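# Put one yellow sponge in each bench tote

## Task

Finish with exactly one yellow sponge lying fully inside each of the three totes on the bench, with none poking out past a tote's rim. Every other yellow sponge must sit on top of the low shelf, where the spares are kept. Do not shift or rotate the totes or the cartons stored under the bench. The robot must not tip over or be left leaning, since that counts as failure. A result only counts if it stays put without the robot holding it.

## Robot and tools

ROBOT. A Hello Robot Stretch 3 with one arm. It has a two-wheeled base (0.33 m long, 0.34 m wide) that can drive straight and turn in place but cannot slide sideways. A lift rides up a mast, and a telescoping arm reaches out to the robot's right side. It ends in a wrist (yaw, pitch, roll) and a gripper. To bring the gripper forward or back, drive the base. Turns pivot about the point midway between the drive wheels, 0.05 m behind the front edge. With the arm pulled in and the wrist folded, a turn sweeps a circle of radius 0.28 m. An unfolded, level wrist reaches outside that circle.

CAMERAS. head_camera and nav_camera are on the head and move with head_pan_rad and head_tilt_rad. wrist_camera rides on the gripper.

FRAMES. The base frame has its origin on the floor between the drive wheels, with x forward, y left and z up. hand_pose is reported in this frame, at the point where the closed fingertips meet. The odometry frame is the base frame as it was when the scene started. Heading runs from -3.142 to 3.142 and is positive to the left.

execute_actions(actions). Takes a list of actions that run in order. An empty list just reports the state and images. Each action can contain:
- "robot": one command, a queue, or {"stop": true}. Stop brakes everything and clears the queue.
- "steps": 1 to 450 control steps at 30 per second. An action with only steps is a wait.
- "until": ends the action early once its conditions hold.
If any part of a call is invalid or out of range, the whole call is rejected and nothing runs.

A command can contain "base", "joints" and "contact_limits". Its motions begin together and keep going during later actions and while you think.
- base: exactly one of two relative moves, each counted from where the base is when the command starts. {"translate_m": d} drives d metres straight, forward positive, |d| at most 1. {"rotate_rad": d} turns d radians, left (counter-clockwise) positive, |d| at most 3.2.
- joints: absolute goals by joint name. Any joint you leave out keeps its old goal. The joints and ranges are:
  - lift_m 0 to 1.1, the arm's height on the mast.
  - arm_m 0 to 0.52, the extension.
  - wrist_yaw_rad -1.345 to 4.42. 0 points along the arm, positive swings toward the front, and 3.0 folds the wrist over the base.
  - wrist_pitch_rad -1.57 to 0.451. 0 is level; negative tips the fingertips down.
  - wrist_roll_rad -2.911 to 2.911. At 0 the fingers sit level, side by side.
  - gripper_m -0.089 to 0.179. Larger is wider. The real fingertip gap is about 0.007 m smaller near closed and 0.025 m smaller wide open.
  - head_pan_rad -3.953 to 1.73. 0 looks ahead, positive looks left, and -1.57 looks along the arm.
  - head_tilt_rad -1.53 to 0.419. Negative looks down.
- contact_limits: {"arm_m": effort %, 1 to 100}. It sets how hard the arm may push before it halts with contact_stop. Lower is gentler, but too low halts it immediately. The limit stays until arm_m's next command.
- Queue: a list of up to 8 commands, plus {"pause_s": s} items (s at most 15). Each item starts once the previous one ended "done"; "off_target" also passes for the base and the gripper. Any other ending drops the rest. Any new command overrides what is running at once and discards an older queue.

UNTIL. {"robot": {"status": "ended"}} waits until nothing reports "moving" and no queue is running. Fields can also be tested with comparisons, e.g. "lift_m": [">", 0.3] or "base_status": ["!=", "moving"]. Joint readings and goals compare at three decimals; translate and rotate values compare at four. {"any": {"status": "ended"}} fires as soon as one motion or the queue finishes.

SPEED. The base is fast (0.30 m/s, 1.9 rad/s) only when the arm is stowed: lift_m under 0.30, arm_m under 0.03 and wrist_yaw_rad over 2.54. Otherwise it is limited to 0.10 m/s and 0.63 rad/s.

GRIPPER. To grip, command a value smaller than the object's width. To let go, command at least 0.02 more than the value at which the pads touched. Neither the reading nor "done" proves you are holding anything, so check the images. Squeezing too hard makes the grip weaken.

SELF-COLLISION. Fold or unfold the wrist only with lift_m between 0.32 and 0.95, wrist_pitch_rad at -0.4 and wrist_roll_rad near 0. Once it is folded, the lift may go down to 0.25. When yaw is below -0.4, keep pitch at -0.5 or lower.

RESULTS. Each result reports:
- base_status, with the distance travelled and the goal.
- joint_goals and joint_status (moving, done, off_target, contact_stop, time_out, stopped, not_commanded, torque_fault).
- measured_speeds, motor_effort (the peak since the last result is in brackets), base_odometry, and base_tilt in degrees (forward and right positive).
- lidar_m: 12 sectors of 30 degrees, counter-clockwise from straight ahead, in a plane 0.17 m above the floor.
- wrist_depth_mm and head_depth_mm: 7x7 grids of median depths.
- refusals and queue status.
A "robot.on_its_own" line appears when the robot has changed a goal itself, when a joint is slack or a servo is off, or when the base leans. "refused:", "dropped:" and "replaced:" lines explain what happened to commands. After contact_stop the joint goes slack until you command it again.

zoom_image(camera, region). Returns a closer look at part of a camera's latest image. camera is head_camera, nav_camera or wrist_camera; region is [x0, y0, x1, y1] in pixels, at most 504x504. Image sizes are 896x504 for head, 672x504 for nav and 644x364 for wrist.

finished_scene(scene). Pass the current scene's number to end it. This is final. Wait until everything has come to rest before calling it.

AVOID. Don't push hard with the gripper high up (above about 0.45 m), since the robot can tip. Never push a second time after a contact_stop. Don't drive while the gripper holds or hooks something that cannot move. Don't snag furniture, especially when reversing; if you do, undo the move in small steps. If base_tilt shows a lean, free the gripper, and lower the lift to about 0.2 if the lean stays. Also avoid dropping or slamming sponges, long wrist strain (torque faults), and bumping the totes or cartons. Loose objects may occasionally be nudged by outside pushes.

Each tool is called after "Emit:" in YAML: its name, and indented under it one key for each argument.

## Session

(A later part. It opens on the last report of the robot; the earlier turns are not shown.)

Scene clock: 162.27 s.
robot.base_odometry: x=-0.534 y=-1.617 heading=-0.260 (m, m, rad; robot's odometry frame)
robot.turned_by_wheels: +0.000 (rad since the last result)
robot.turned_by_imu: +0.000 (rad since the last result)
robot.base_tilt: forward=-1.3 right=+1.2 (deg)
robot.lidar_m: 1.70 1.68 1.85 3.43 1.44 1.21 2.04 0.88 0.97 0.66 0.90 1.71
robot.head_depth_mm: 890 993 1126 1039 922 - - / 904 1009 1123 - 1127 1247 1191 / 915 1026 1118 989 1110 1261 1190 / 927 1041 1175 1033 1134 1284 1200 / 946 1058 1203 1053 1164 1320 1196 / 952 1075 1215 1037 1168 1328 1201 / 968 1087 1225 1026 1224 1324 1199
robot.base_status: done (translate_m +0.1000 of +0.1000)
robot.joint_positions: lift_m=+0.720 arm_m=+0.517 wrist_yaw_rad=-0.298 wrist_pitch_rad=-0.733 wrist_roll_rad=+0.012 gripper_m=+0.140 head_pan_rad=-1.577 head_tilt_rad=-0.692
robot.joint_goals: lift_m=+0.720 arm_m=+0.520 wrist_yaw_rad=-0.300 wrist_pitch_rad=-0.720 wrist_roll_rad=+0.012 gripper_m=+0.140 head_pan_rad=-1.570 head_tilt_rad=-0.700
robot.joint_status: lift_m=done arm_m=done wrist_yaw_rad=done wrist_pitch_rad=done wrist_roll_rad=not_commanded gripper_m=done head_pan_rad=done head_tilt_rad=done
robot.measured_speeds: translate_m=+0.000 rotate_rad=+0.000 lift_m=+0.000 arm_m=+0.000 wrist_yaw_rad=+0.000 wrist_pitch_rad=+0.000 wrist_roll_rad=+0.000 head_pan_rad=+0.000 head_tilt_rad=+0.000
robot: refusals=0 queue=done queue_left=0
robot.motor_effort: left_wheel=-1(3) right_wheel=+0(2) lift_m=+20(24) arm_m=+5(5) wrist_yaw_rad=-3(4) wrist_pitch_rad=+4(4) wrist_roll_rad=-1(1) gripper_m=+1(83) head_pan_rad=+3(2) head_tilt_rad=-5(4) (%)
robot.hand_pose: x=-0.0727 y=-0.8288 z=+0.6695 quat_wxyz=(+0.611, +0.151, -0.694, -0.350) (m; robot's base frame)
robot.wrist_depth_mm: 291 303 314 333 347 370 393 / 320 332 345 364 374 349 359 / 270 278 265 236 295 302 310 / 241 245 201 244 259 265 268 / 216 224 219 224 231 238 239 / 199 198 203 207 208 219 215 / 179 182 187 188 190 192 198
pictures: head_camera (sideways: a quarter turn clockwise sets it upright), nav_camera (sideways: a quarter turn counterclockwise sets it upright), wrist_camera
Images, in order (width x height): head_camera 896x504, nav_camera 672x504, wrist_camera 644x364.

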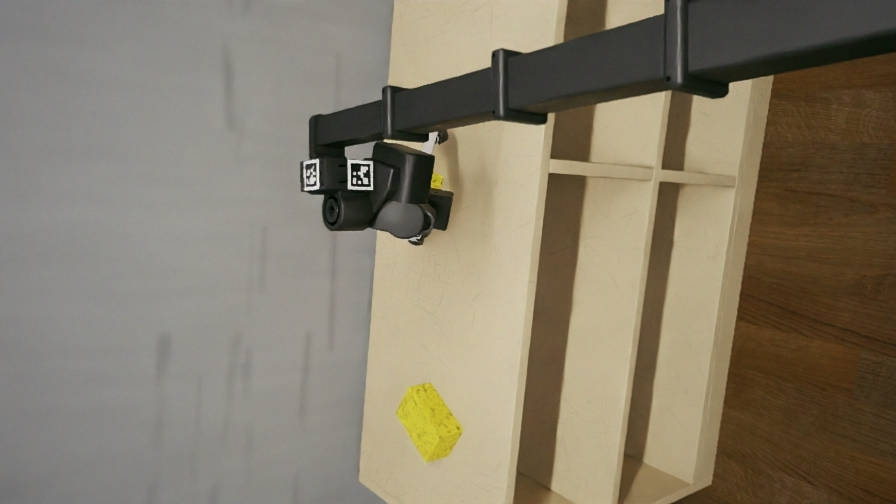

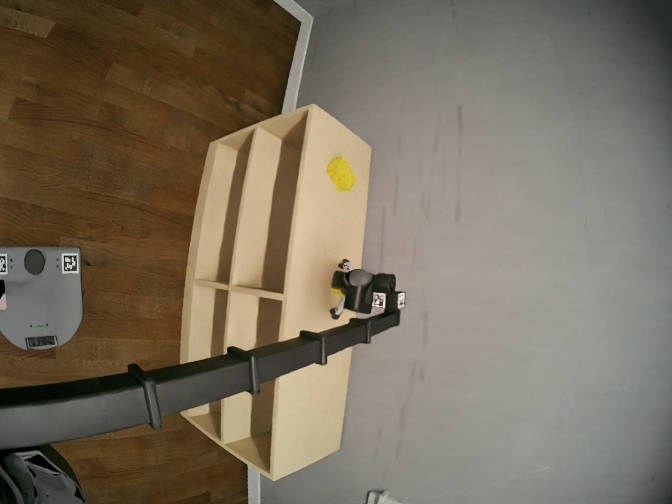

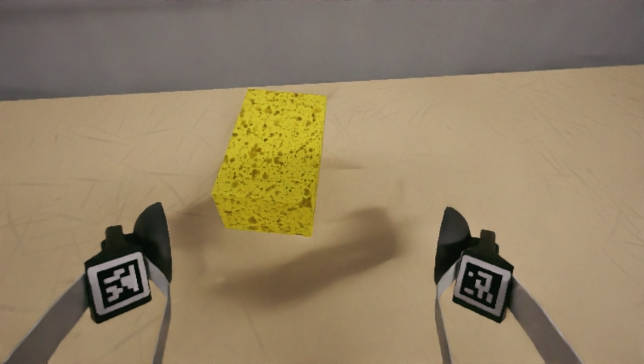

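Emit:
execute_actions:
  actions:
    - {"robot":[{"joints":{"wrist_pitch_rad":-0.52},"base":{"translate_m":0.022}},{"joints":{"lift_m":0.65}}],"steps":450,"until":{"robot":{"status":"ended"}}}

Scene clock: 165.40 s.
robot.base_odometry: x=-0.512 y=-1.623 heading=-0.260 (m, m, rad; robot's odometry frame)
robot.turned_by_wheels: +0.000 (rad since the last result)
robot.turned_by_imu: +0.000 (rad since the last result)
robot.base_tilt: forward=-1.3 right=+1.2 (deg)
robot.lidar_m: 1.67 1.66 1.81 3.42 1.45 1.23 2.06 0.90 1.01 0.66 0.88 1.69
robot.head_depth_mm: 896 996 1127 1033 1096 1228 - / 906 1011 1139 1069 1107 1260 1191 / 921 1027 1152 980 1111 1271 1190 / 935 1045 1189 1046 1160 1290 1193 / 944 1056 1201 1048 1167 1326 1200 / 956 1081 1215 1029 1201 1328 1201 / 973 1099 1235 1059 1207 1334 1202
robot.base_status: done (translate_m +0.0220 of +0.0220)
robot.joint_positions: lift_m=+0.650 arm_m=+0.517 wrist_yaw_rad=-0.298 wrist_pitch_rad=-0.542 wrist_roll_rad=+0.012 gripper_m=+0.140 head_pan_rad=-1.577 head_tilt_rad=-0.692
robot.joint_goals: lift_m=+0.650 arm_m=+0.520 wrist_yaw_rad=-0.300 wrist_pitch_rad=-0.520 wrist_roll_rad=+0.012 gripper_m=+0.140 head_pan_rad=-1.570 head_tilt_rad=-0.700
robot.joint_status: lift_m=done arm_m=done wrist_yaw_rad=done wrist_pitch_rad=done wrist_roll_rad=not_commanded gripper_m=done head_pan_rad=done head_tilt_rad=done
robot.measured_speeds: translate_m=+0.000 rotate_rad=+0.000 lift_m=+0.000 arm_m=+0.000 wrist_yaw_rad=+0.000 wrist_pitch_rad=+0.000 wrist_roll_rad=+0.000 head_pan_rad=+0.000 head_tilt_rad=+0.000
robot: refusals=0 queue=done queue_left=0
robot.motor_effort: left_wheel=+0(4) right_wheel=+0(4) lift_m=+19(16) arm_m=+4(5) wrist_yaw_rad=-2(3) wrist_pitch_rad=+6(6) wrist_roll_rad=-1(1) gripper_m=-1(0) head_pan_rad=+3(3) head_tilt_rad=-4(4) (%)
robot.hand_pose: x=-0.0823 y=-0.8601 z=+0.6360 quat_wxyz=(+0.641, +0.085, -0.705, -0.289) (m; robot's base frame)
robot.wrist_depth_mm: 265 277 287 303 316 337 358 / 292 304 321 337 359 378 399 / 256 263 265 197 283 290 295 / 215 219 210 163 233 238 243 / 184 192 181 168 196 204 205 / 165 161 167 169 172 180 177 / 142 145 148 150 151 152 158
pictures: head_camera (sideways: a quarter turn clockwise sets it upright), nav_camera (sideways: a quarter turn counterclockwise sets it upright), wrist_camera
Images, in order (width x height): head_camera 896x504, nav_camera 672x504, wrist_camera 644x364.

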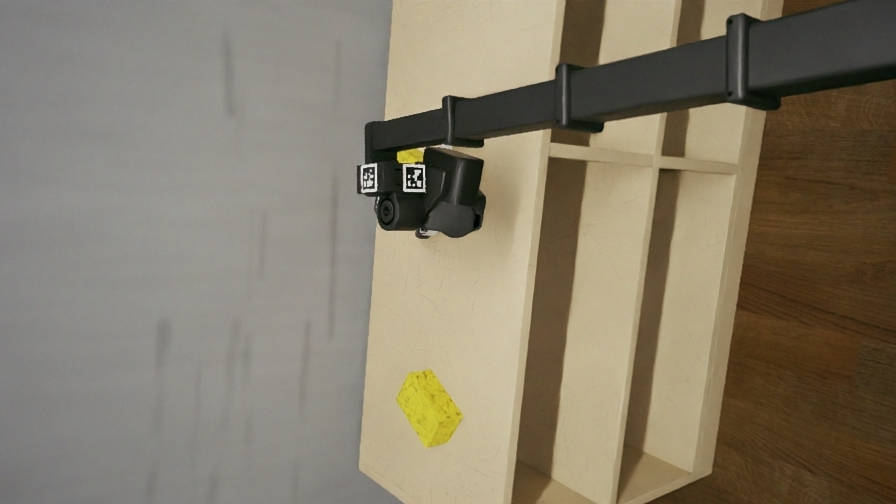

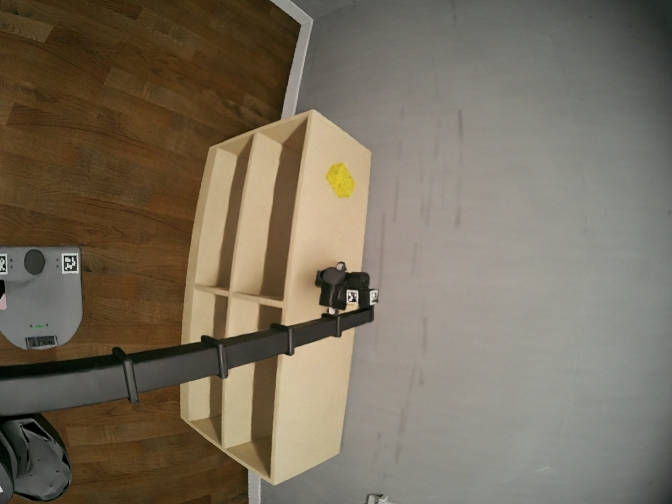

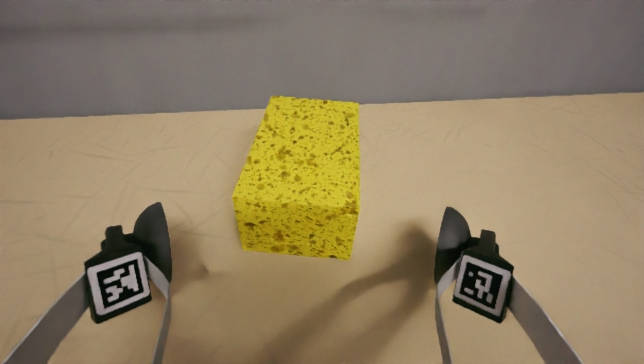

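coarse but tips advance on closing.

Emit:
execute_actions:
  actions:
    - {"robot":[{"joints":{"gripper_m":0.03}},{"pause_s":0.5},{"joints":{"lift_m":0.78}}],"steps":450,"until":{"robot":{"status":"ended"}}}

Scene clock: 169.33 s.
robot.base_odometry: x=-0.512 y=-1.623 heading=-0.260 (m, m, rad; robot's odometry frame)
robot.turned_by_wheels: +0.000 (rad since the last result)
robot.turned_by_imu: +0.000 (rad since the last result)
robot.base_tilt: forward=-1.3 right=+1.2 (deg)
robot.lidar_m: 1.67 1.66 1.81 3.44 1.45 1.23 2.06 0.90 1.01 0.66 0.89 1.69
robot.head_depth_mm: 895 997 1124 1069 - - 1177 / 902 1008 1102 1025 1124 1252 1194 / 918 1022 - 1048 1099 1264 1190 / 932 1040 1179 1048 1162 1287 1198 / 945 1056 1201 1050 1161 1323 1200 / 957 1075 1212 1025 1202 1333 1201 / 972 1095 1244 1060 1205 1339 1202
robot.base_status: done (translate_m +0.0220 of +0.0220)
robot.joint_positions: lift_m=+0.780 arm_m=+0.517 wrist_yaw_rad=-0.298 wrist_pitch_rad=-0.542 wrist_roll_rad=+0.012 gripper_m=+0.031 head_pan_rad=-1.577 head_tilt_rad=-0.692
robot.joint_goals: lift_m=+0.780 arm_m=+0.520 wrist_yaw_rad=-0.300 wrist_pitch_rad=-0.520 wrist_roll_rad=+0.012 gripper_m=+0.030 head_pan_rad=-1.570 head_tilt_rad=-0.700
robot.joint_status: lift_m=done arm_m=done wrist_yaw_rad=done wrist_pitch_rad=done wrist_roll_rad=not_commanded gripper_m=done head_pan_rad=done head_tilt_rad=done
robot.measured_speeds: translate_m=+0.000 rotate_rad=+0.000 lift_m=+0.000 arm_m=+0.000 wrist_yaw_rad=+0.000 wrist_pitch_rad=+0.000 wrist_roll_rad=+0.000 head_pan_rad=+0.000 head_tilt_rad=+0.000
robot: refusals=0 queue=done queue_left=0
robot.motor_effort: left_wheel=+0(0) right_wheel=+0(0) lift_m=+24(28) arm_m=+4(4) wrist_yaw_rad=-2(3) wrist_pitch_rad=+6(6) wrist_roll_rad=-1(1) gripper_m=-12(86) head_pan_rad=+2(3) head_tilt_rad=-4(5) (%)
robot.hand_pose: x=-0.0823 y=-0.8602 z=+0.7658 quat_wxyz=(+0.642, +0.084, -0.705, -0.289) (m; robot's base frame)
robot.wrist_depth_mm: 265 276 289 301 317 335 355 / 292 306 319 340 360 382 408 / 323 344 357 201 413 446 483 / 365 386 398 163 454 473 440 / 337 341 336 170 364 368 374 / 296 303 300 309 318 318 325 / 264 268 270 272 279 281 285
pictures: head_camera (sideways: a quarter turn clockwise sets it upright), nav_camera (sideways: a quarter turn counterclockwise sets it upright), wrist_camera
Images, in order (width x height): head_camera 896x504, nav_camera 672x504, wrist_camera 644x364.

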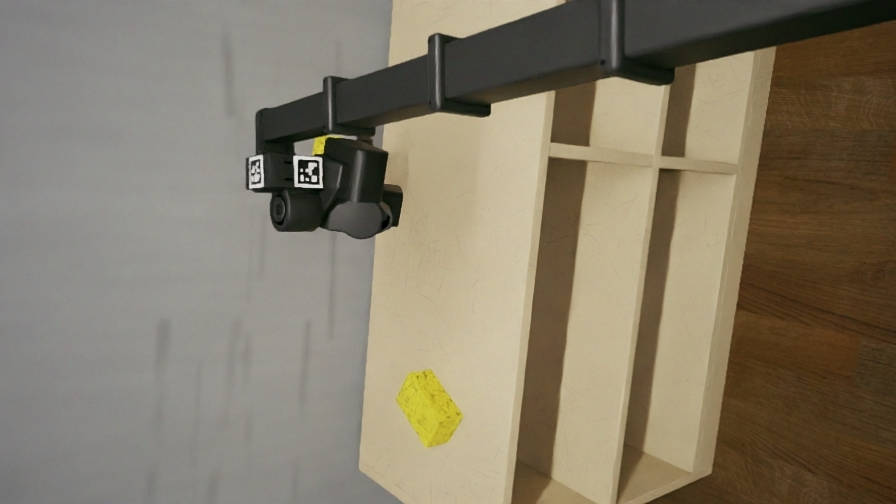

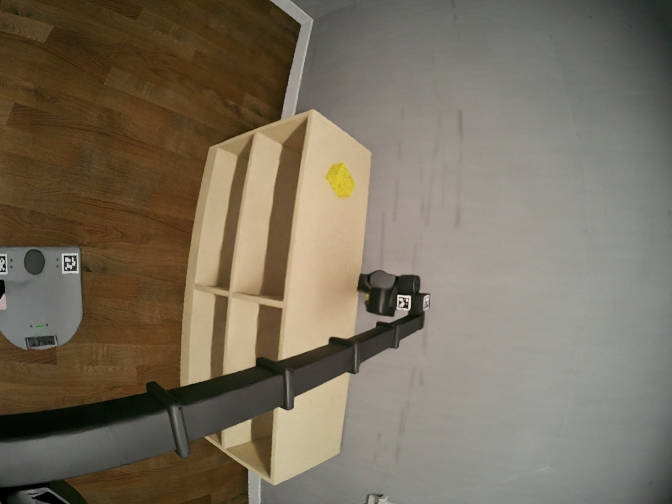

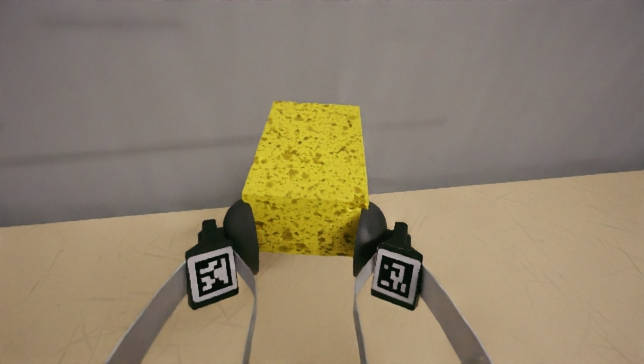

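Emit:
execute_actions:
  actions:
    - {"robot":[{"joints":{"lift_m":1.1,"arm_m":0,"wrist_pitch_rad":-0.25,"wrist_yaw_rad":1.2},"base":{"translate_m":-0.647}},{"base":{"rotate_rad":-1.571}},{"base":{"translate_m":-1.0}},{"base":{"translate_m":-0.2},"joints":{"arm_m":0.09,"head_tilt_rad":-0.9,"head_pan_rad":-1.3}}],"steps":450,"until":{"robot":{"status":"ended"}}}
    - {"steps":450,"until":{"robot":{"status":"ended"}}}
    - {"steps":450,"until":{"robot":{"status":"ended"}}}

Scene clock: 194.50 s.
robot.base_odometry: x=-0.829 y=-0.297 heading=-1.831 (m, m, rad; robot's odometry frame)
robot.turned_by_wheels: -1.571 (rad since the last result)
robot.turned_by_imu: -1.571 (rad since the last result)
robot.base_tilt: forward=-1.3 right=+1.2 (deg)
robot.lidar_m: 1.75 1.92 2.53 1.91 2.07 2.33 0.85 0.42 0.34 0.33 0.37 0.56
robot.head_depth_mm: - 604 545 473 1128 1202 1123 / - - 547 487 1114 987 1105 / - 629 550 500 1118 1021 1128 / - 665 551 1262 1387 1204 1127 / - 671 557 1261 1167 1238 1131 / 945 668 557 1298 1127 1240 1135 / 305 660 575 1664 1173 1273 1143
robot.base_status: done (translate_m -0.2000 of -0.2000)
robot.joint_positions: lift_m=+1.100 arm_m=+0.090 wrist_yaw_rad=+1.200 wrist_pitch_rad=-0.276 wrist_roll_rad=+0.012 gripper_m=+0.031 head_pan_rad=-1.307 head_tilt_rad=-0.889
robot.joint_goals: lift_m=+1.100 arm_m=+0.090 wrist_yaw_rad=+1.200 wrist_pitch_rad=-0.250 wrist_roll_rad=+0.012 gripper_m=+0.030 head_pan_rad=-1.300 head_tilt_rad=-0.900
robot.joint_status: lift_m=done arm_m=done wrist_yaw_rad=done wrist_pitch_rad=done wrist_roll_rad=not_commanded gripper_m=done head_pan_rad=done head_tilt_rad=done
robot.measured_speeds: translate_m=+0.000 rotate_rad=+0.000 lift_m=+0.000 arm_m=+0.000 wrist_yaw_rad=+0.000 wrist_pitch_rad=+0.000 wrist_roll_rad=+0.000 head_pan_rad=+0.000 head_tilt_rad=+0.000
robot: refusals=0 queue=done queue_left=0
robot.motor_effort: left_wheel=+3(6) right_wheel=-2(6) lift_m=+24(24) arm_m=+5(7) wrist_yaw_rad=+0(4) wrist_pitch_rad=+8(9) wrist_roll_rad=-1(1) gripper_m=-12(11) head_pan_rad=+3(21) head_tilt_rad=-6(23) (%)
robot.hand_pose: x=+0.2022 y=-0.3217 z=+1.1455 quat_wxyz=(+0.630, +0.478, -0.527, +0.312) (m; robot's base frame)
robot.wrist_depth_mm: - - - - - - 868 / - - - - - - 883 / - - - 202 - - 885 / - - - 162 719 740 768 / - - - 170 567 555 577 / - - - 454 445 453 454 / - - - 393 371 379 384
pictures: head_camera (sideways: a quarter turn clockwise sets it upright), nav_camera (sideways: a quarter turn counterclockwise sets it upright), wrist_camera
Images, in order (width x height): head_camera 896x504, nav_camera 672x504, wrist_camera 644x364.

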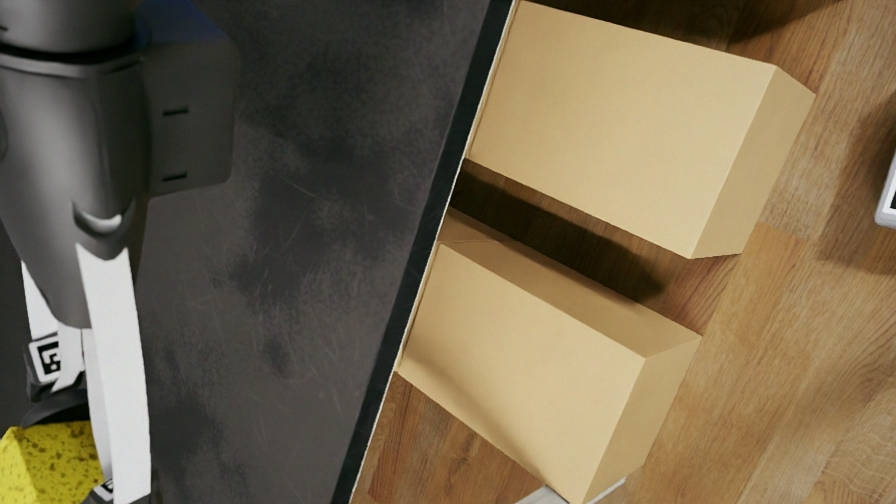

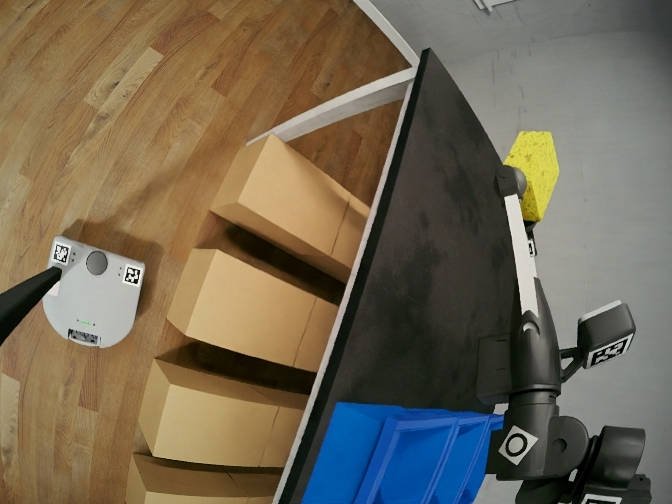

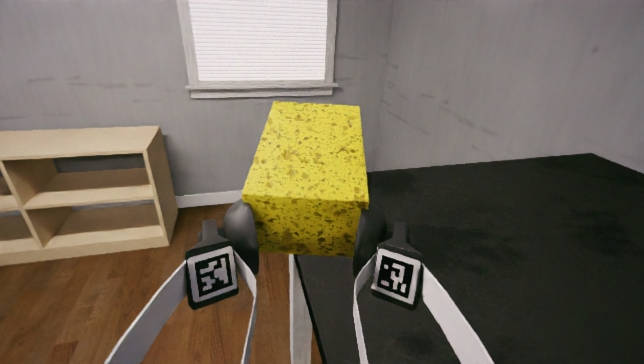

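Emit:
execute_actions:
  actions:
    - {"robot":[{"base":{"translate_m":-0.44},"joints":{"head_pan_rad":-1.2,"head_tilt_rad":-0.75}}],"steps":450,"until":{"robot":{"status":"ended"}}}

Scene clock: 200.03 s.
robot.base_odometry: x=-0.716 y=+0.128 heading=-1.831 (m, m, rad; robot's odometry frame)
robot.turned_by_wheels: +0.000 (rad since the last result)
robot.turned_by_imu: -0.001 (rad since the last result)
robot.base_tilt: forward=-1.3 right=+1.2 (deg)
robot.lidar_m: 2.20 2.64 1.98 1.96 2.14 1.90 1.87 0.39 0.27 0.27 0.30 0.46
robot.head_depth_mm: - - - 532 446 986 916 / 830 - 506 493 448 1028 918 / 1113 - 547 414 451 1328 919 / 1165 - 581 427 474 1249 1178 / 1220 350 610 453 1172 1060 1119 / 1281 329 579 499 1383 1058 1155 / 367 341 499 535 1323 1139 1179
robot.base_status: done (translate_m -0.4400 of -0.4400)
robot.joint_positions: lift_m=+1.100 arm_m=+0.090 wrist_yaw_rad=+1.200 wrist_pitch_rad=-0.276 wrist_roll_rad=+0.012 gripper_m=+0.031 head_pan_rad=-1.207 head_tilt_rad=-0.755
robot.joint_goals: lift_m=+1.100 arm_m=+0.090 wrist_yaw_rad=+1.200 wrist_pitch_rad=-0.250 wrist_roll_rad=+0.012 gripper_m=+0.030 head_pan_rad=-1.200 head_tilt_rad=-0.750
robot.joint_status: lift_m=done arm_m=done wrist_yaw_rad=done wrist_pitch_rad=done wrist_roll_rad=not_commanded gripper_m=done head_pan_rad=done head_tilt_rad=done
robot.measured_speeds: translate_m=+0.000 rotate_rad=+0.000 lift_m=+0.000 arm_m=+0.000 wrist_yaw_rad=+0.000 wrist_pitch_rad=+0.000 wrist_roll_rad=+0.000 head_pan_rad=+0.000 head_tilt_rad=+0.000
robot: refusals=0 queue=done queue_left=0
robot.motor_effort: left_wheel=+3(3) right_wheel=-2(4) lift_m=+24(25) arm_m=+5(5) wrist_yaw_rad=+0(0) wrist_pitch_rad=+8(8) wrist_roll_rad=-1(1) gripper_m=-11(11) head_pan_rad=+3(10) head_tilt_rad=+2(16) (%)
robot.hand_pose: x=+0.2022 y=-0.3217 z=+1.1455 quat_wxyz=(+0.630, +0.478, -0.527, +0.312) (m; robot's base frame)
robot.wrist_depth_mm: - - - - - - 838 / - - - - - - 845 / - - - 201 - - 848 / - - - 162 717 734 776 / - - - 170 375 438 399 / - - 451 400 346 299 398 / - - - 352 364 263 319
pictures: head_camera (sideways: a quarter turn clockwise sets it upright), nav_camera (sideways: a quarter turn counterclockwise sets it upright), wrist_camera
Images, in order (width x height): head_camera 896x504, nav_camera 672x504, wrist_camera 644x364.

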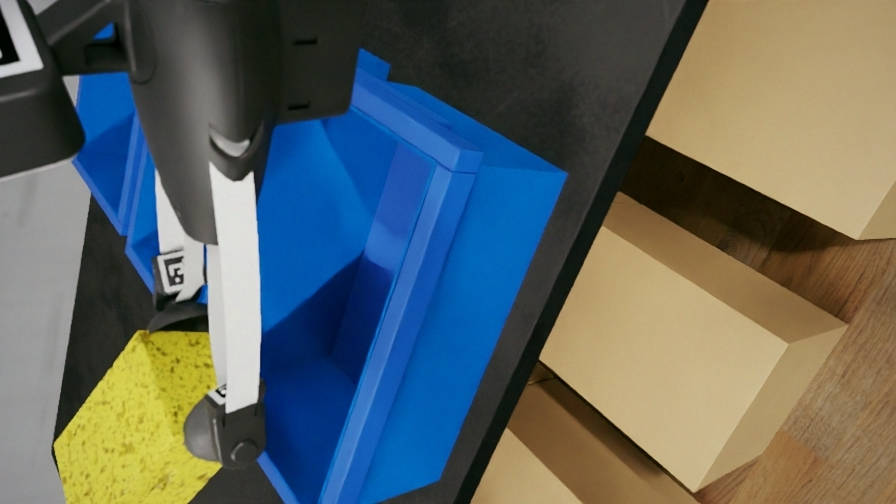

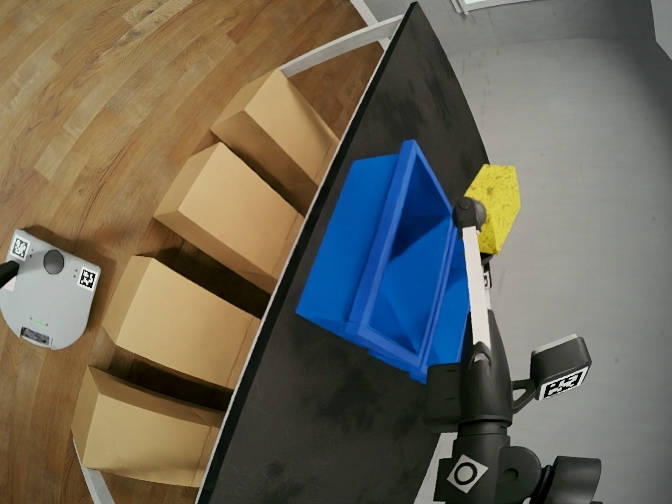

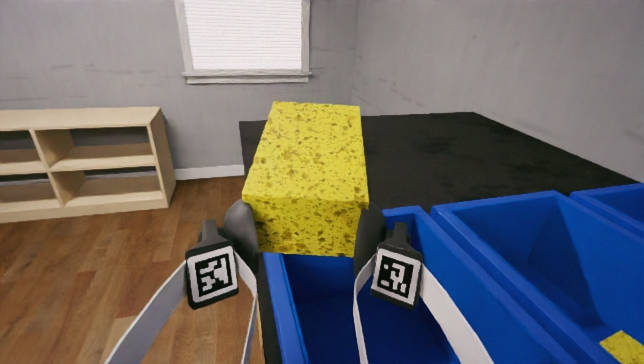

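Emit:
execute_actions:
  actions:
    - {"robot":[{"base":{"translate_m":-0.17},"joints":{"wrist_yaw_rad":1.45,"arm_m":0.17}},{"joints":{"wrist_pitch_rad":-0.6}}],"steps":450,"until":{"robot":{"status":"ended"}}}

Scene clock: 203.77 s.
robot.base_odometry: x=-0.673 y=+0.293 heading=-1.831 (m, m, rad; robot's odometry frame)
robot.turned_by_wheels: +0.000 (rad since the last result)
robot.turned_by_imu: +0.000 (rad since the last result)
robot.base_tilt: forward=-1.3 right=+1.1 (deg)
robot.lidar_m: 2.37 2.78 2.00 1.99 2.16 1.75 1.71 0.31 0.28 0.25 0.27 0.42
robot.head_depth_mm: - - 637 531 447 401 1159 / - 751 642 535 449 987 1126 / 1056 664 626 538 449 1025 922 / 915 701 605 539 461 1046 939 / 1187 740 389 527 486 1297 1010 / 1254 717 402 487 1179 1136 1181 / 1313 630 630 503 1238 1088 1175
robot.base_status: done (translate_m -0.1700 of -0.1700)
robot.joint_positions: lift_m=+1.100 arm_m=+0.170 wrist_yaw_rad=+1.448 wrist_pitch_rad=-0.611 wrist_roll_rad=+0.012 gripper_m=+0.031 head_pan_rad=-1.207 head_tilt_rad=-0.754
robot.joint_goals: lift_m=+1.100 arm_m=+0.170 wrist_yaw_rad=+1.450 wrist_pitch_rad=-0.600 wrist_roll_rad=+0.012 gripper_m=+0.030 head_pan_rad=-1.200 head_tilt_rad=-0.750
robot.joint_status: lift_m=done arm_m=done wrist_yaw_rad=done wrist_pitch_rad=done wrist_roll_rad=not_commanded gripper_m=done head_pan_rad=done head_tilt_rad=done
robot.measured_speeds: translate_m=+0.000 rotate_rad=+0.000 lift_m=+0.000 arm_m=+0.000 wrist_yaw_rad=+0.000 wrist_pitch_rad=+0.000 wrist_roll_rad=+0.000 head_pan_rad=+0.000 head_tilt_rad=+0.000
robot: refusals=0 queue=done queue_left=0
robot.motor_effort: left_wheel=+3(3) right_wheel=-2(6) lift_m=+25(25) arm_m=+5(6) wrist_yaw_rad=+2(3) wrist_pitch_rad=+3(8) wrist_roll_rad=-1(1) gripper_m=-12(11) head_pan_rad=+3(3) head_tilt_rad=+3(2) (%)
robot.hand_pose: x=+0.1732 y=-0.3388 z=+1.0718 quat_wxyz=(+0.644, +0.608, -0.368, +0.284) (m; robot's base frame)
robot.wrist_depth_mm: - - - 742 747 768 832 / - - - 472 396 465 401 / - - - 200 394 455 378 / - - - 163 245 255 347 / - - - 170 295 304 290 / - - 305 308 312 316 323 / - - 287 277 282 285 288
pictures: head_camera (sideways: a quarter turn clockwise sets it upright), nav_camera (sideways: a quarter turn counterclockwise sets it upright), wrist_camera
Images, in order (width x height): head_camera 896x504, nav_camera 672x504, wrist_camera 644x364.

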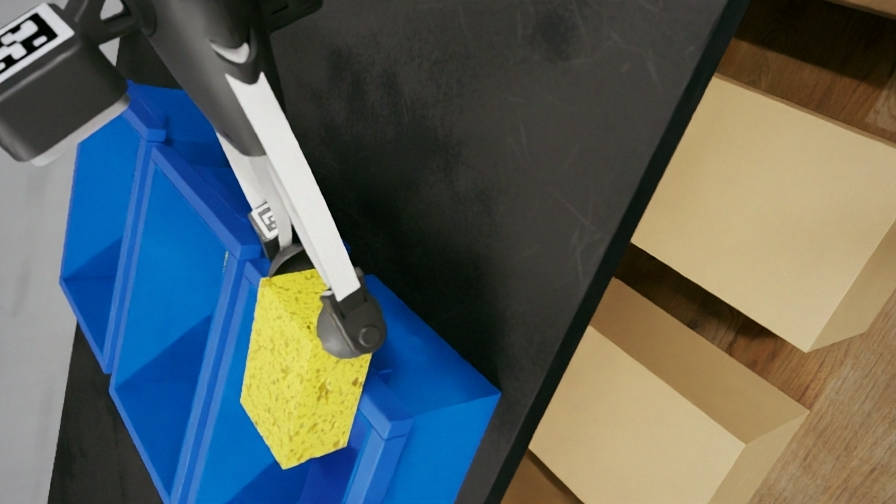

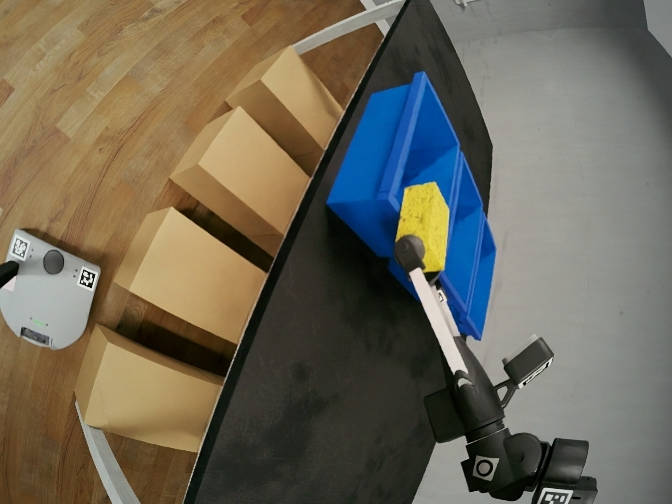

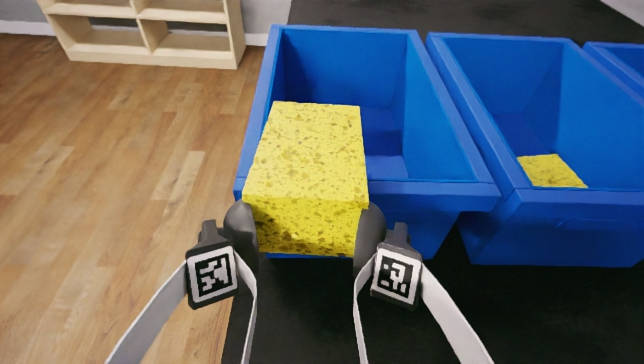

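Emit:
execute_actions:
  actions:
    - {"robot":[{"joints":{"wrist_pitch_rad":-0.4,"arm_m":0.21}},{"base":{"translate_m":0.12}},{"joints":{"wrist_pitch_rad":-0.6}}],"steps":450,"until":{"robot":{"status":"ended"}}}

Scene clock: 208.03 s.
robot.base_odometry: x=-0.704 y=+0.177 heading=-1.831 (m, m, rad; robot's odometry frame)
robot.turned_by_wheels: +0.000 (rad since the last result)
robot.turned_by_imu: +0.001 (rad since the last result)
robot.base_tilt: forward=-1.3 right=+1.2 (deg)
robot.lidar_m: 2.24 2.68 1.98 1.97 2.15 1.87 1.82 0.35 0.27 0.26 0.29 0.48
robot.head_depth_mm: - - 660 533 447 413 948 / 838 664 583 534 449 1003 922 / 1080 694 468 508 450 1049 924 / 1161 720 585 425 468 1302 966 / 1225 667 520 446 1145 1097 1157 / 1264 609 443 485 1212 1061 1139 / 1321 897 560 527 1377 1105 1181
robot.base_status: done (translate_m +0.1200 of +0.1200)
robot.joint_positions: lift_m=+1.100 arm_m=+0.210 wrist_yaw_rad=+1.448 wrist_pitch_rad=-0.611 wrist_roll_rad=+0.012 gripper_m=+0.031 head_pan_rad=-1.207 head_tilt_rad=-0.754
robot.joint_goals: lift_m=+1.100 arm_m=+0.210 wrist_yaw_rad=+1.450 wrist_pitch_rad=-0.600 wrist_roll_rad=+0.012 gripper_m=+0.030 head_pan_rad=-1.200 head_tilt_rad=-0.750
robot.joint_status: lift_m=done arm_m=done wrist_yaw_rad=done wrist_pitch_rad=done wrist_roll_rad=not_commanded gripper_m=done head_pan_rad=done head_tilt_rad=done
robot.measured_speeds: translate_m=+0.000 rotate_rad=+0.000 lift_m=+0.000 arm_m=+0.000 wrist_yaw_rad=+0.000 wrist_pitch_rad=+0.000 wrist_roll_rad=+0.000 head_pan_rad=+0.000 head_tilt_rad=+0.000
robot: refusals=0 queue=done queue_left=0
robot.motor_effort: left_wheel=+3(6) right_wheel=-2(2) lift_m=+25(24) arm_m=+5(5) wrist_yaw_rad=+2(2) wrist_pitch_rad=+3(7) wrist_roll_rad=-1(2) gripper_m=-12(11) head_pan_rad=+2(2) head_tilt_rad=+2(2) (%)
robot.hand_pose: x=+0.1732 y=-0.3787 z=+1.0718 quat_wxyz=(+0.644, +0.608, -0.368, +0.284) (m; robot's base frame)
robot.wrist_depth_mm: - - - 731 753 789 814 / - - - 357 564 594 616 / - - 369 201 319 375 352 / - - 238 162 315 394 353 / - - 200 170 278 222 333 / - - 299 305 250 194 270 / - - 228 274 274 177 274
pictures: head_camera (sideways: a quarter turn clockwise sets it upright), nav_camera (sideways: a quarter turn counterclockwise sets it upright), wrist_camera
Images, in order (width x height): head_camera 896x504, nav_camera 672x504, wrist_camera 644x364.

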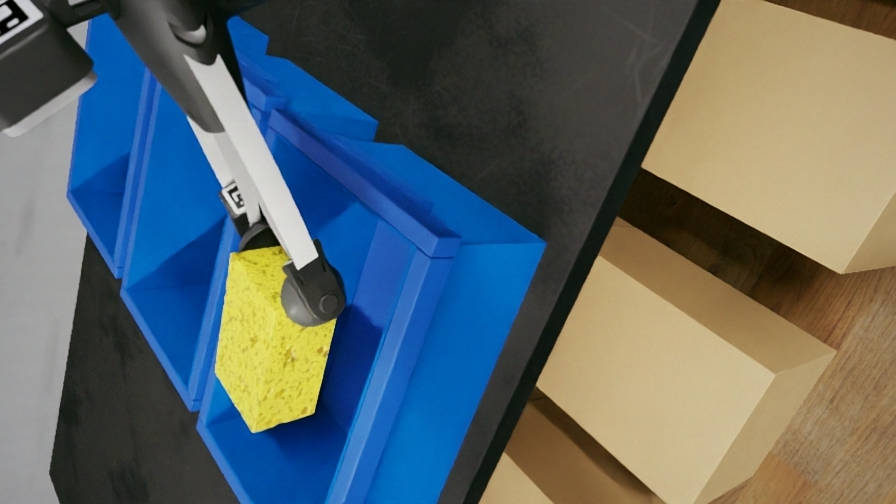

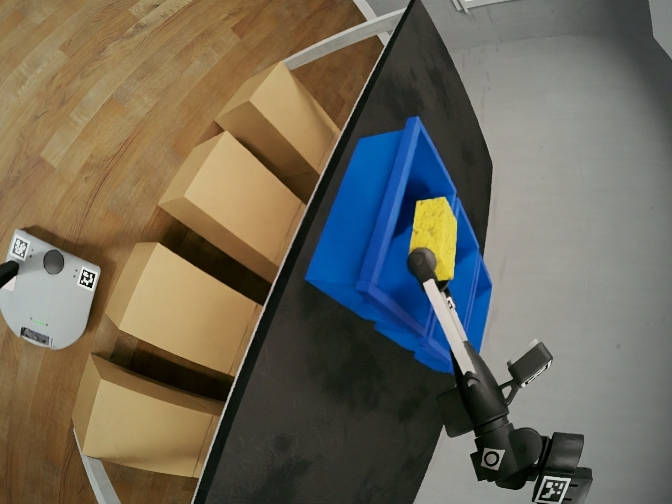

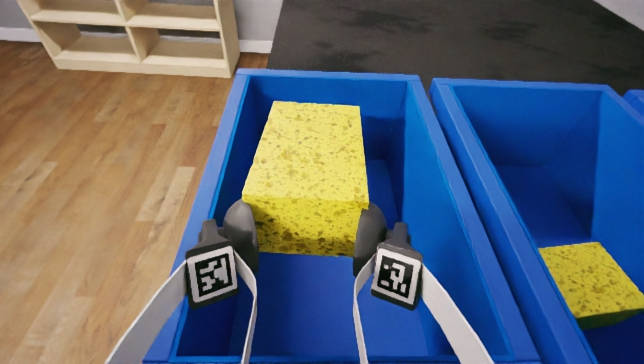

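Over the tote. Nudge out slightly and release.

Emit:
execute_actions:
  actions:
    - {"robot":[{"joints":{"arm_m":0.225}},{"joints":{"gripper_m":0.09}},{"pause_s":0.8},{"joints":{"wrist_pitch_rad":-0.3}},{"pause_s":0.3},{"joints":{"wrist_pitch_rad":-0.55}}],"steps":450,"until":{"robot":{"status":"ended"}}}

Scene clock: 213.00 s.
robot.base_odometry: x=-0.704 y=+0.177 heading=-1.831 (m, m, rad; robot's odometry frame)
robot.turned_by_wheels: +0.000 (rad since the last result)
robot.turned_by_imu: +0.000 (rad since the last result)
robot.base_tilt: forward=-1.3 right=+1.2 (deg)
robot.lidar_m: 2.24 2.68 1.99 1.97 2.15 1.87 1.83 0.35 0.27 0.27 0.29 0.48
robot.head_depth_mm: 1027 699 658 532 446 413 952 / 844 679 582 535 448 1008 920 / 1083 691 502 510 450 1052 922 / 1156 723 490 425 467 1307 971 / 1213 666 623 445 1149 1099 1152 / 1272 611 627 486 1201 1058 1142 / 1317 901 560 527 1382 1106 1176
robot.base_status: done (translate_m +0.1200 of +0.1200)
robot.joint_positions: lift_m=+1.100 arm_m=+0.225 wrist_yaw_rad=+1.448 wrist_pitch_rad=-0.560 wrist_roll_rad=+0.012 gripper_m=+0.090 head_pan_rad=-1.207 head_tilt_rad=-0.754
robot.joint_goals: lift_m=+1.100 arm_m=+0.225 wrist_yaw_rad=+1.450 wrist_pitch_rad=-0.550 wrist_roll_rad=+0.012 gripper_m=+0.090 head_pan_rad=-1.200 head_tilt_rad=-0.750
robot.joint_status: lift_m=done arm_m=done wrist_yaw_rad=done wrist_pitch_rad=done wrist_roll_rad=not_commanded gripper_m=done head_pan_rad=done head_tilt_rad=done
robot.measured_speeds: translate_m=+0.000 rotate_rad=+0.000 lift_m=+0.000 arm_m=+0.000 wrist_yaw_rad=+0.000 wrist_pitch_rad=+0.000 wrist_roll_rad=+0.000 head_pan_rad=+0.000 head_tilt_rad=+0.000
robot: refusals=0 queue=done queue_left=0
robot.motor_effort: left_wheel=+3(3) right_wheel=-3(2) lift_m=+25(25) arm_m=+5(5) wrist_yaw_rad=+2(1) wrist_pitch_rad=+3(8) wrist_roll_rad=-1(1) gripper_m=+0(82) head_pan_rad=+3(3) head_tilt_rad=+3(2) (%)
robot.hand_pose: x=+0.1814 y=-0.3947 z=+1.0820 quat_wxyz=(+0.637, +0.598, -0.383, +0.300) (m; robot's base frame)
robot.wrist_depth_mm: - - - 879 891 930 902 / - - - 638 659 693 717 / - - 370 377 352 372 354 / - - 349 413 292 418 337 / - - 352 368 269 363 336 / - - 311 263 301 215 292 / - 176 268 194 213 178 265
pictures: head_camera (sideways: a quarter turn clockwise sets it upright), nav_camera (sideways: a quarter turn counterclockwise sets it upright), wrist_camera
Images, in order (width x height): head_camera 896x504, nav_camera 672x504, wrist_camera 644x364.

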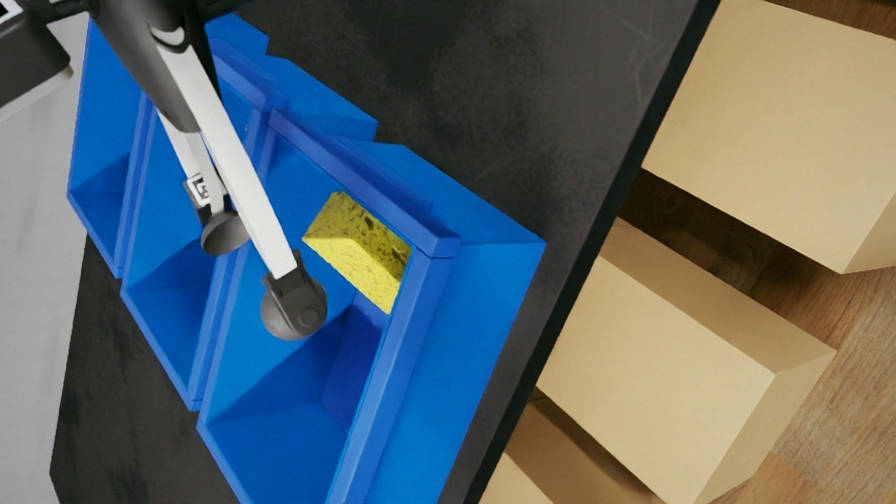

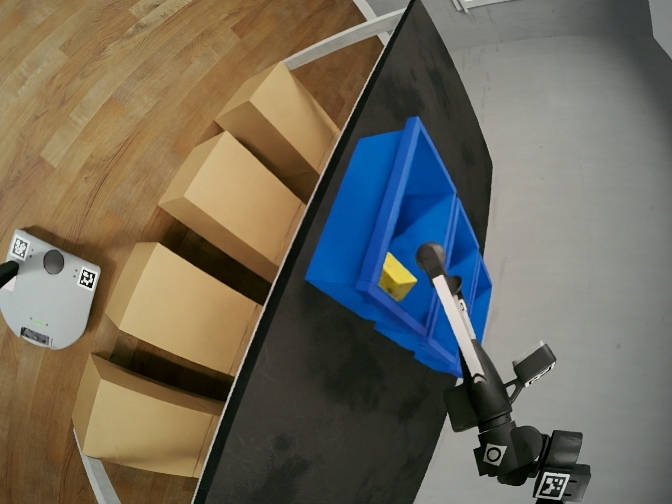

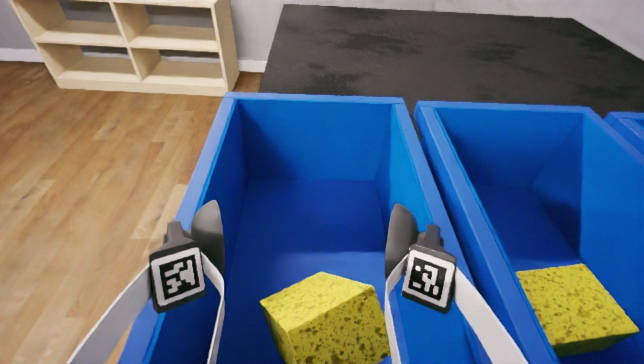

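Emit:
execute_actions:
  actions:
    - {"robot":{"joints":{"wrist_pitch_rad":-0.1}},"steps":100,"until":{"robot":{"status":"ended"}}}

Emit:
finished_scene:
  scene: 1

Scene clock: 214.13 s.
robot.base_odometry: x=-0.704 y=+0.177 heading=-1.831 (m, m, rad; robot's odometry frame)
robot.turned_by_wheels: +0.000 (rad since the last result)
robot.turned_by_imu: +0.000 (rad since the last result)
robot.base_tilt: forward=-1.3 right=+1.3 (deg)
robot.lidar_m: 2.23 2.68 1.99 1.97 2.14 1.87 1.83 0.35 0.27 0.26 0.29 0.48
robot.head_depth_mm: - 693 660 531 448 413 947 / - 669 584 535 449 1009 922 / 1081 696 506 508 450 1045 923 / 1120 719 523 425 467 1303 969 / 1239 667 605 446 1149 1102 1153 / 1301 607 627 485 1199 1056 1136 / 1322 903 559 527 1372 1105 1178
robot.base_status: done (translate_m +0.1200 of +0.1200)
robot.joint_positions: lift_m=+1.100 arm_m=+0.225 wrist_yaw_rad=+1.448 wrist_pitch_rad=-0.127 wrist_roll_rad=+0.012 gripper_m=+0.090 head_pan_rad=-1.207 head_tilt_rad=-0.754
robot.joint_goals: lift_m=+1.100 arm_m=+0.225 wrist_yaw_rad=+1.450 wrist_pitch_rad=-0.100 wrist_roll_rad=+0.012 gripper_m=+0.090 head_pan_rad=-1.200 head_tilt_rad=-0.750
robot.joint_status: lift_m=done arm_m=done wrist_yaw_rad=done wrist_pitch_rad=done wrist_roll_rad=not_commanded gripper_m=done head_pan_rad=done head_tilt_rad=done
robot.measured_speeds: translate_m=+0.000 rotate_rad=+0.000 lift_m=+0.000 arm_m=+0.000 wrist_yaw_rad=+0.000 wrist_pitch_rad=+0.000 wrist_roll_rad=+0.000 head_pan_rad=+0.000 head_tilt_rad=+0.000
robot: refusals=0 queue=done queue_left=0
robot.motor_effort: left_wheel=+2(3) right_wheel=-2(2) lift_m=+24(24) arm_m=+5(5) wrist_yaw_rad=+1(2) wrist_pitch_rad=+8(8) wrist_roll_rad=-1(1) gripper_m=+0(1) head_pan_rad=+2(2) head_tilt_rad=+2(2) (%)
robot.hand_pose: x=+0.2279 y=-0.4004 z=+1.1822 quat_wxyz=(+0.556, +0.504, -0.502, +0.431) (m; robot's base frame)
robot.wrist_depth_mm: - - - - - - 950 / - - - - - - 949 / - - - - - - 927 / - - - - - - 944 / - - - 710 758 739 741 / - - 368 378 379 385 380 / - - 389 397 313 403 336
pictures: head_camera (sideways: a quarter turn clockwise sets it upright), nav_camera (sideways: a quarter turn counterclockwise sets it upright), wrist_camera
Images, in order (width x height): head_camera 896x504, nav_camera 672x504, wrist_camera 644x364.

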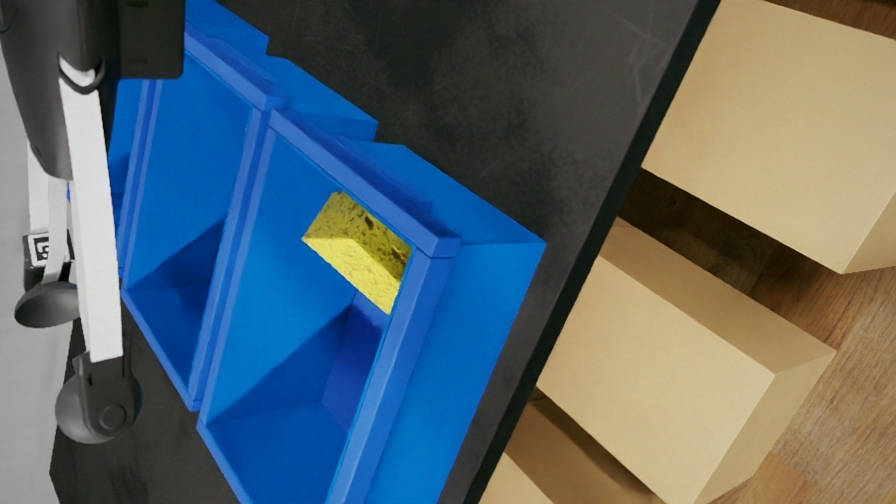

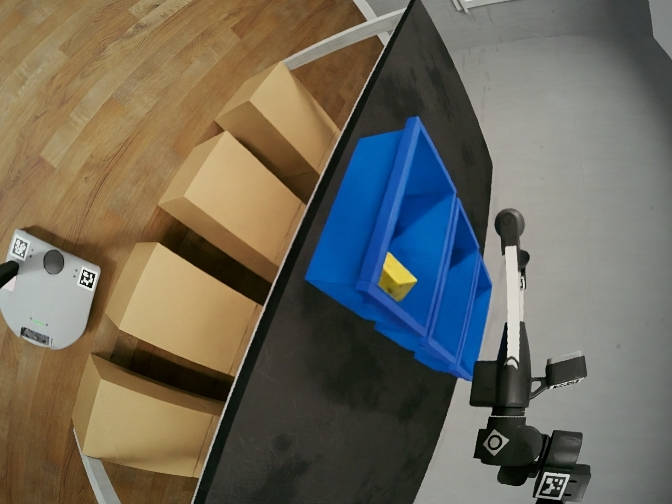

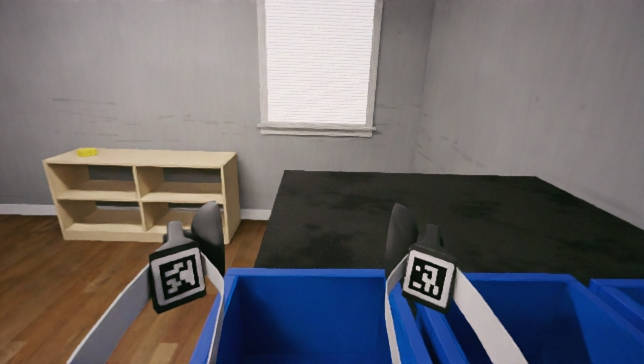

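The scene is finished: the task was done.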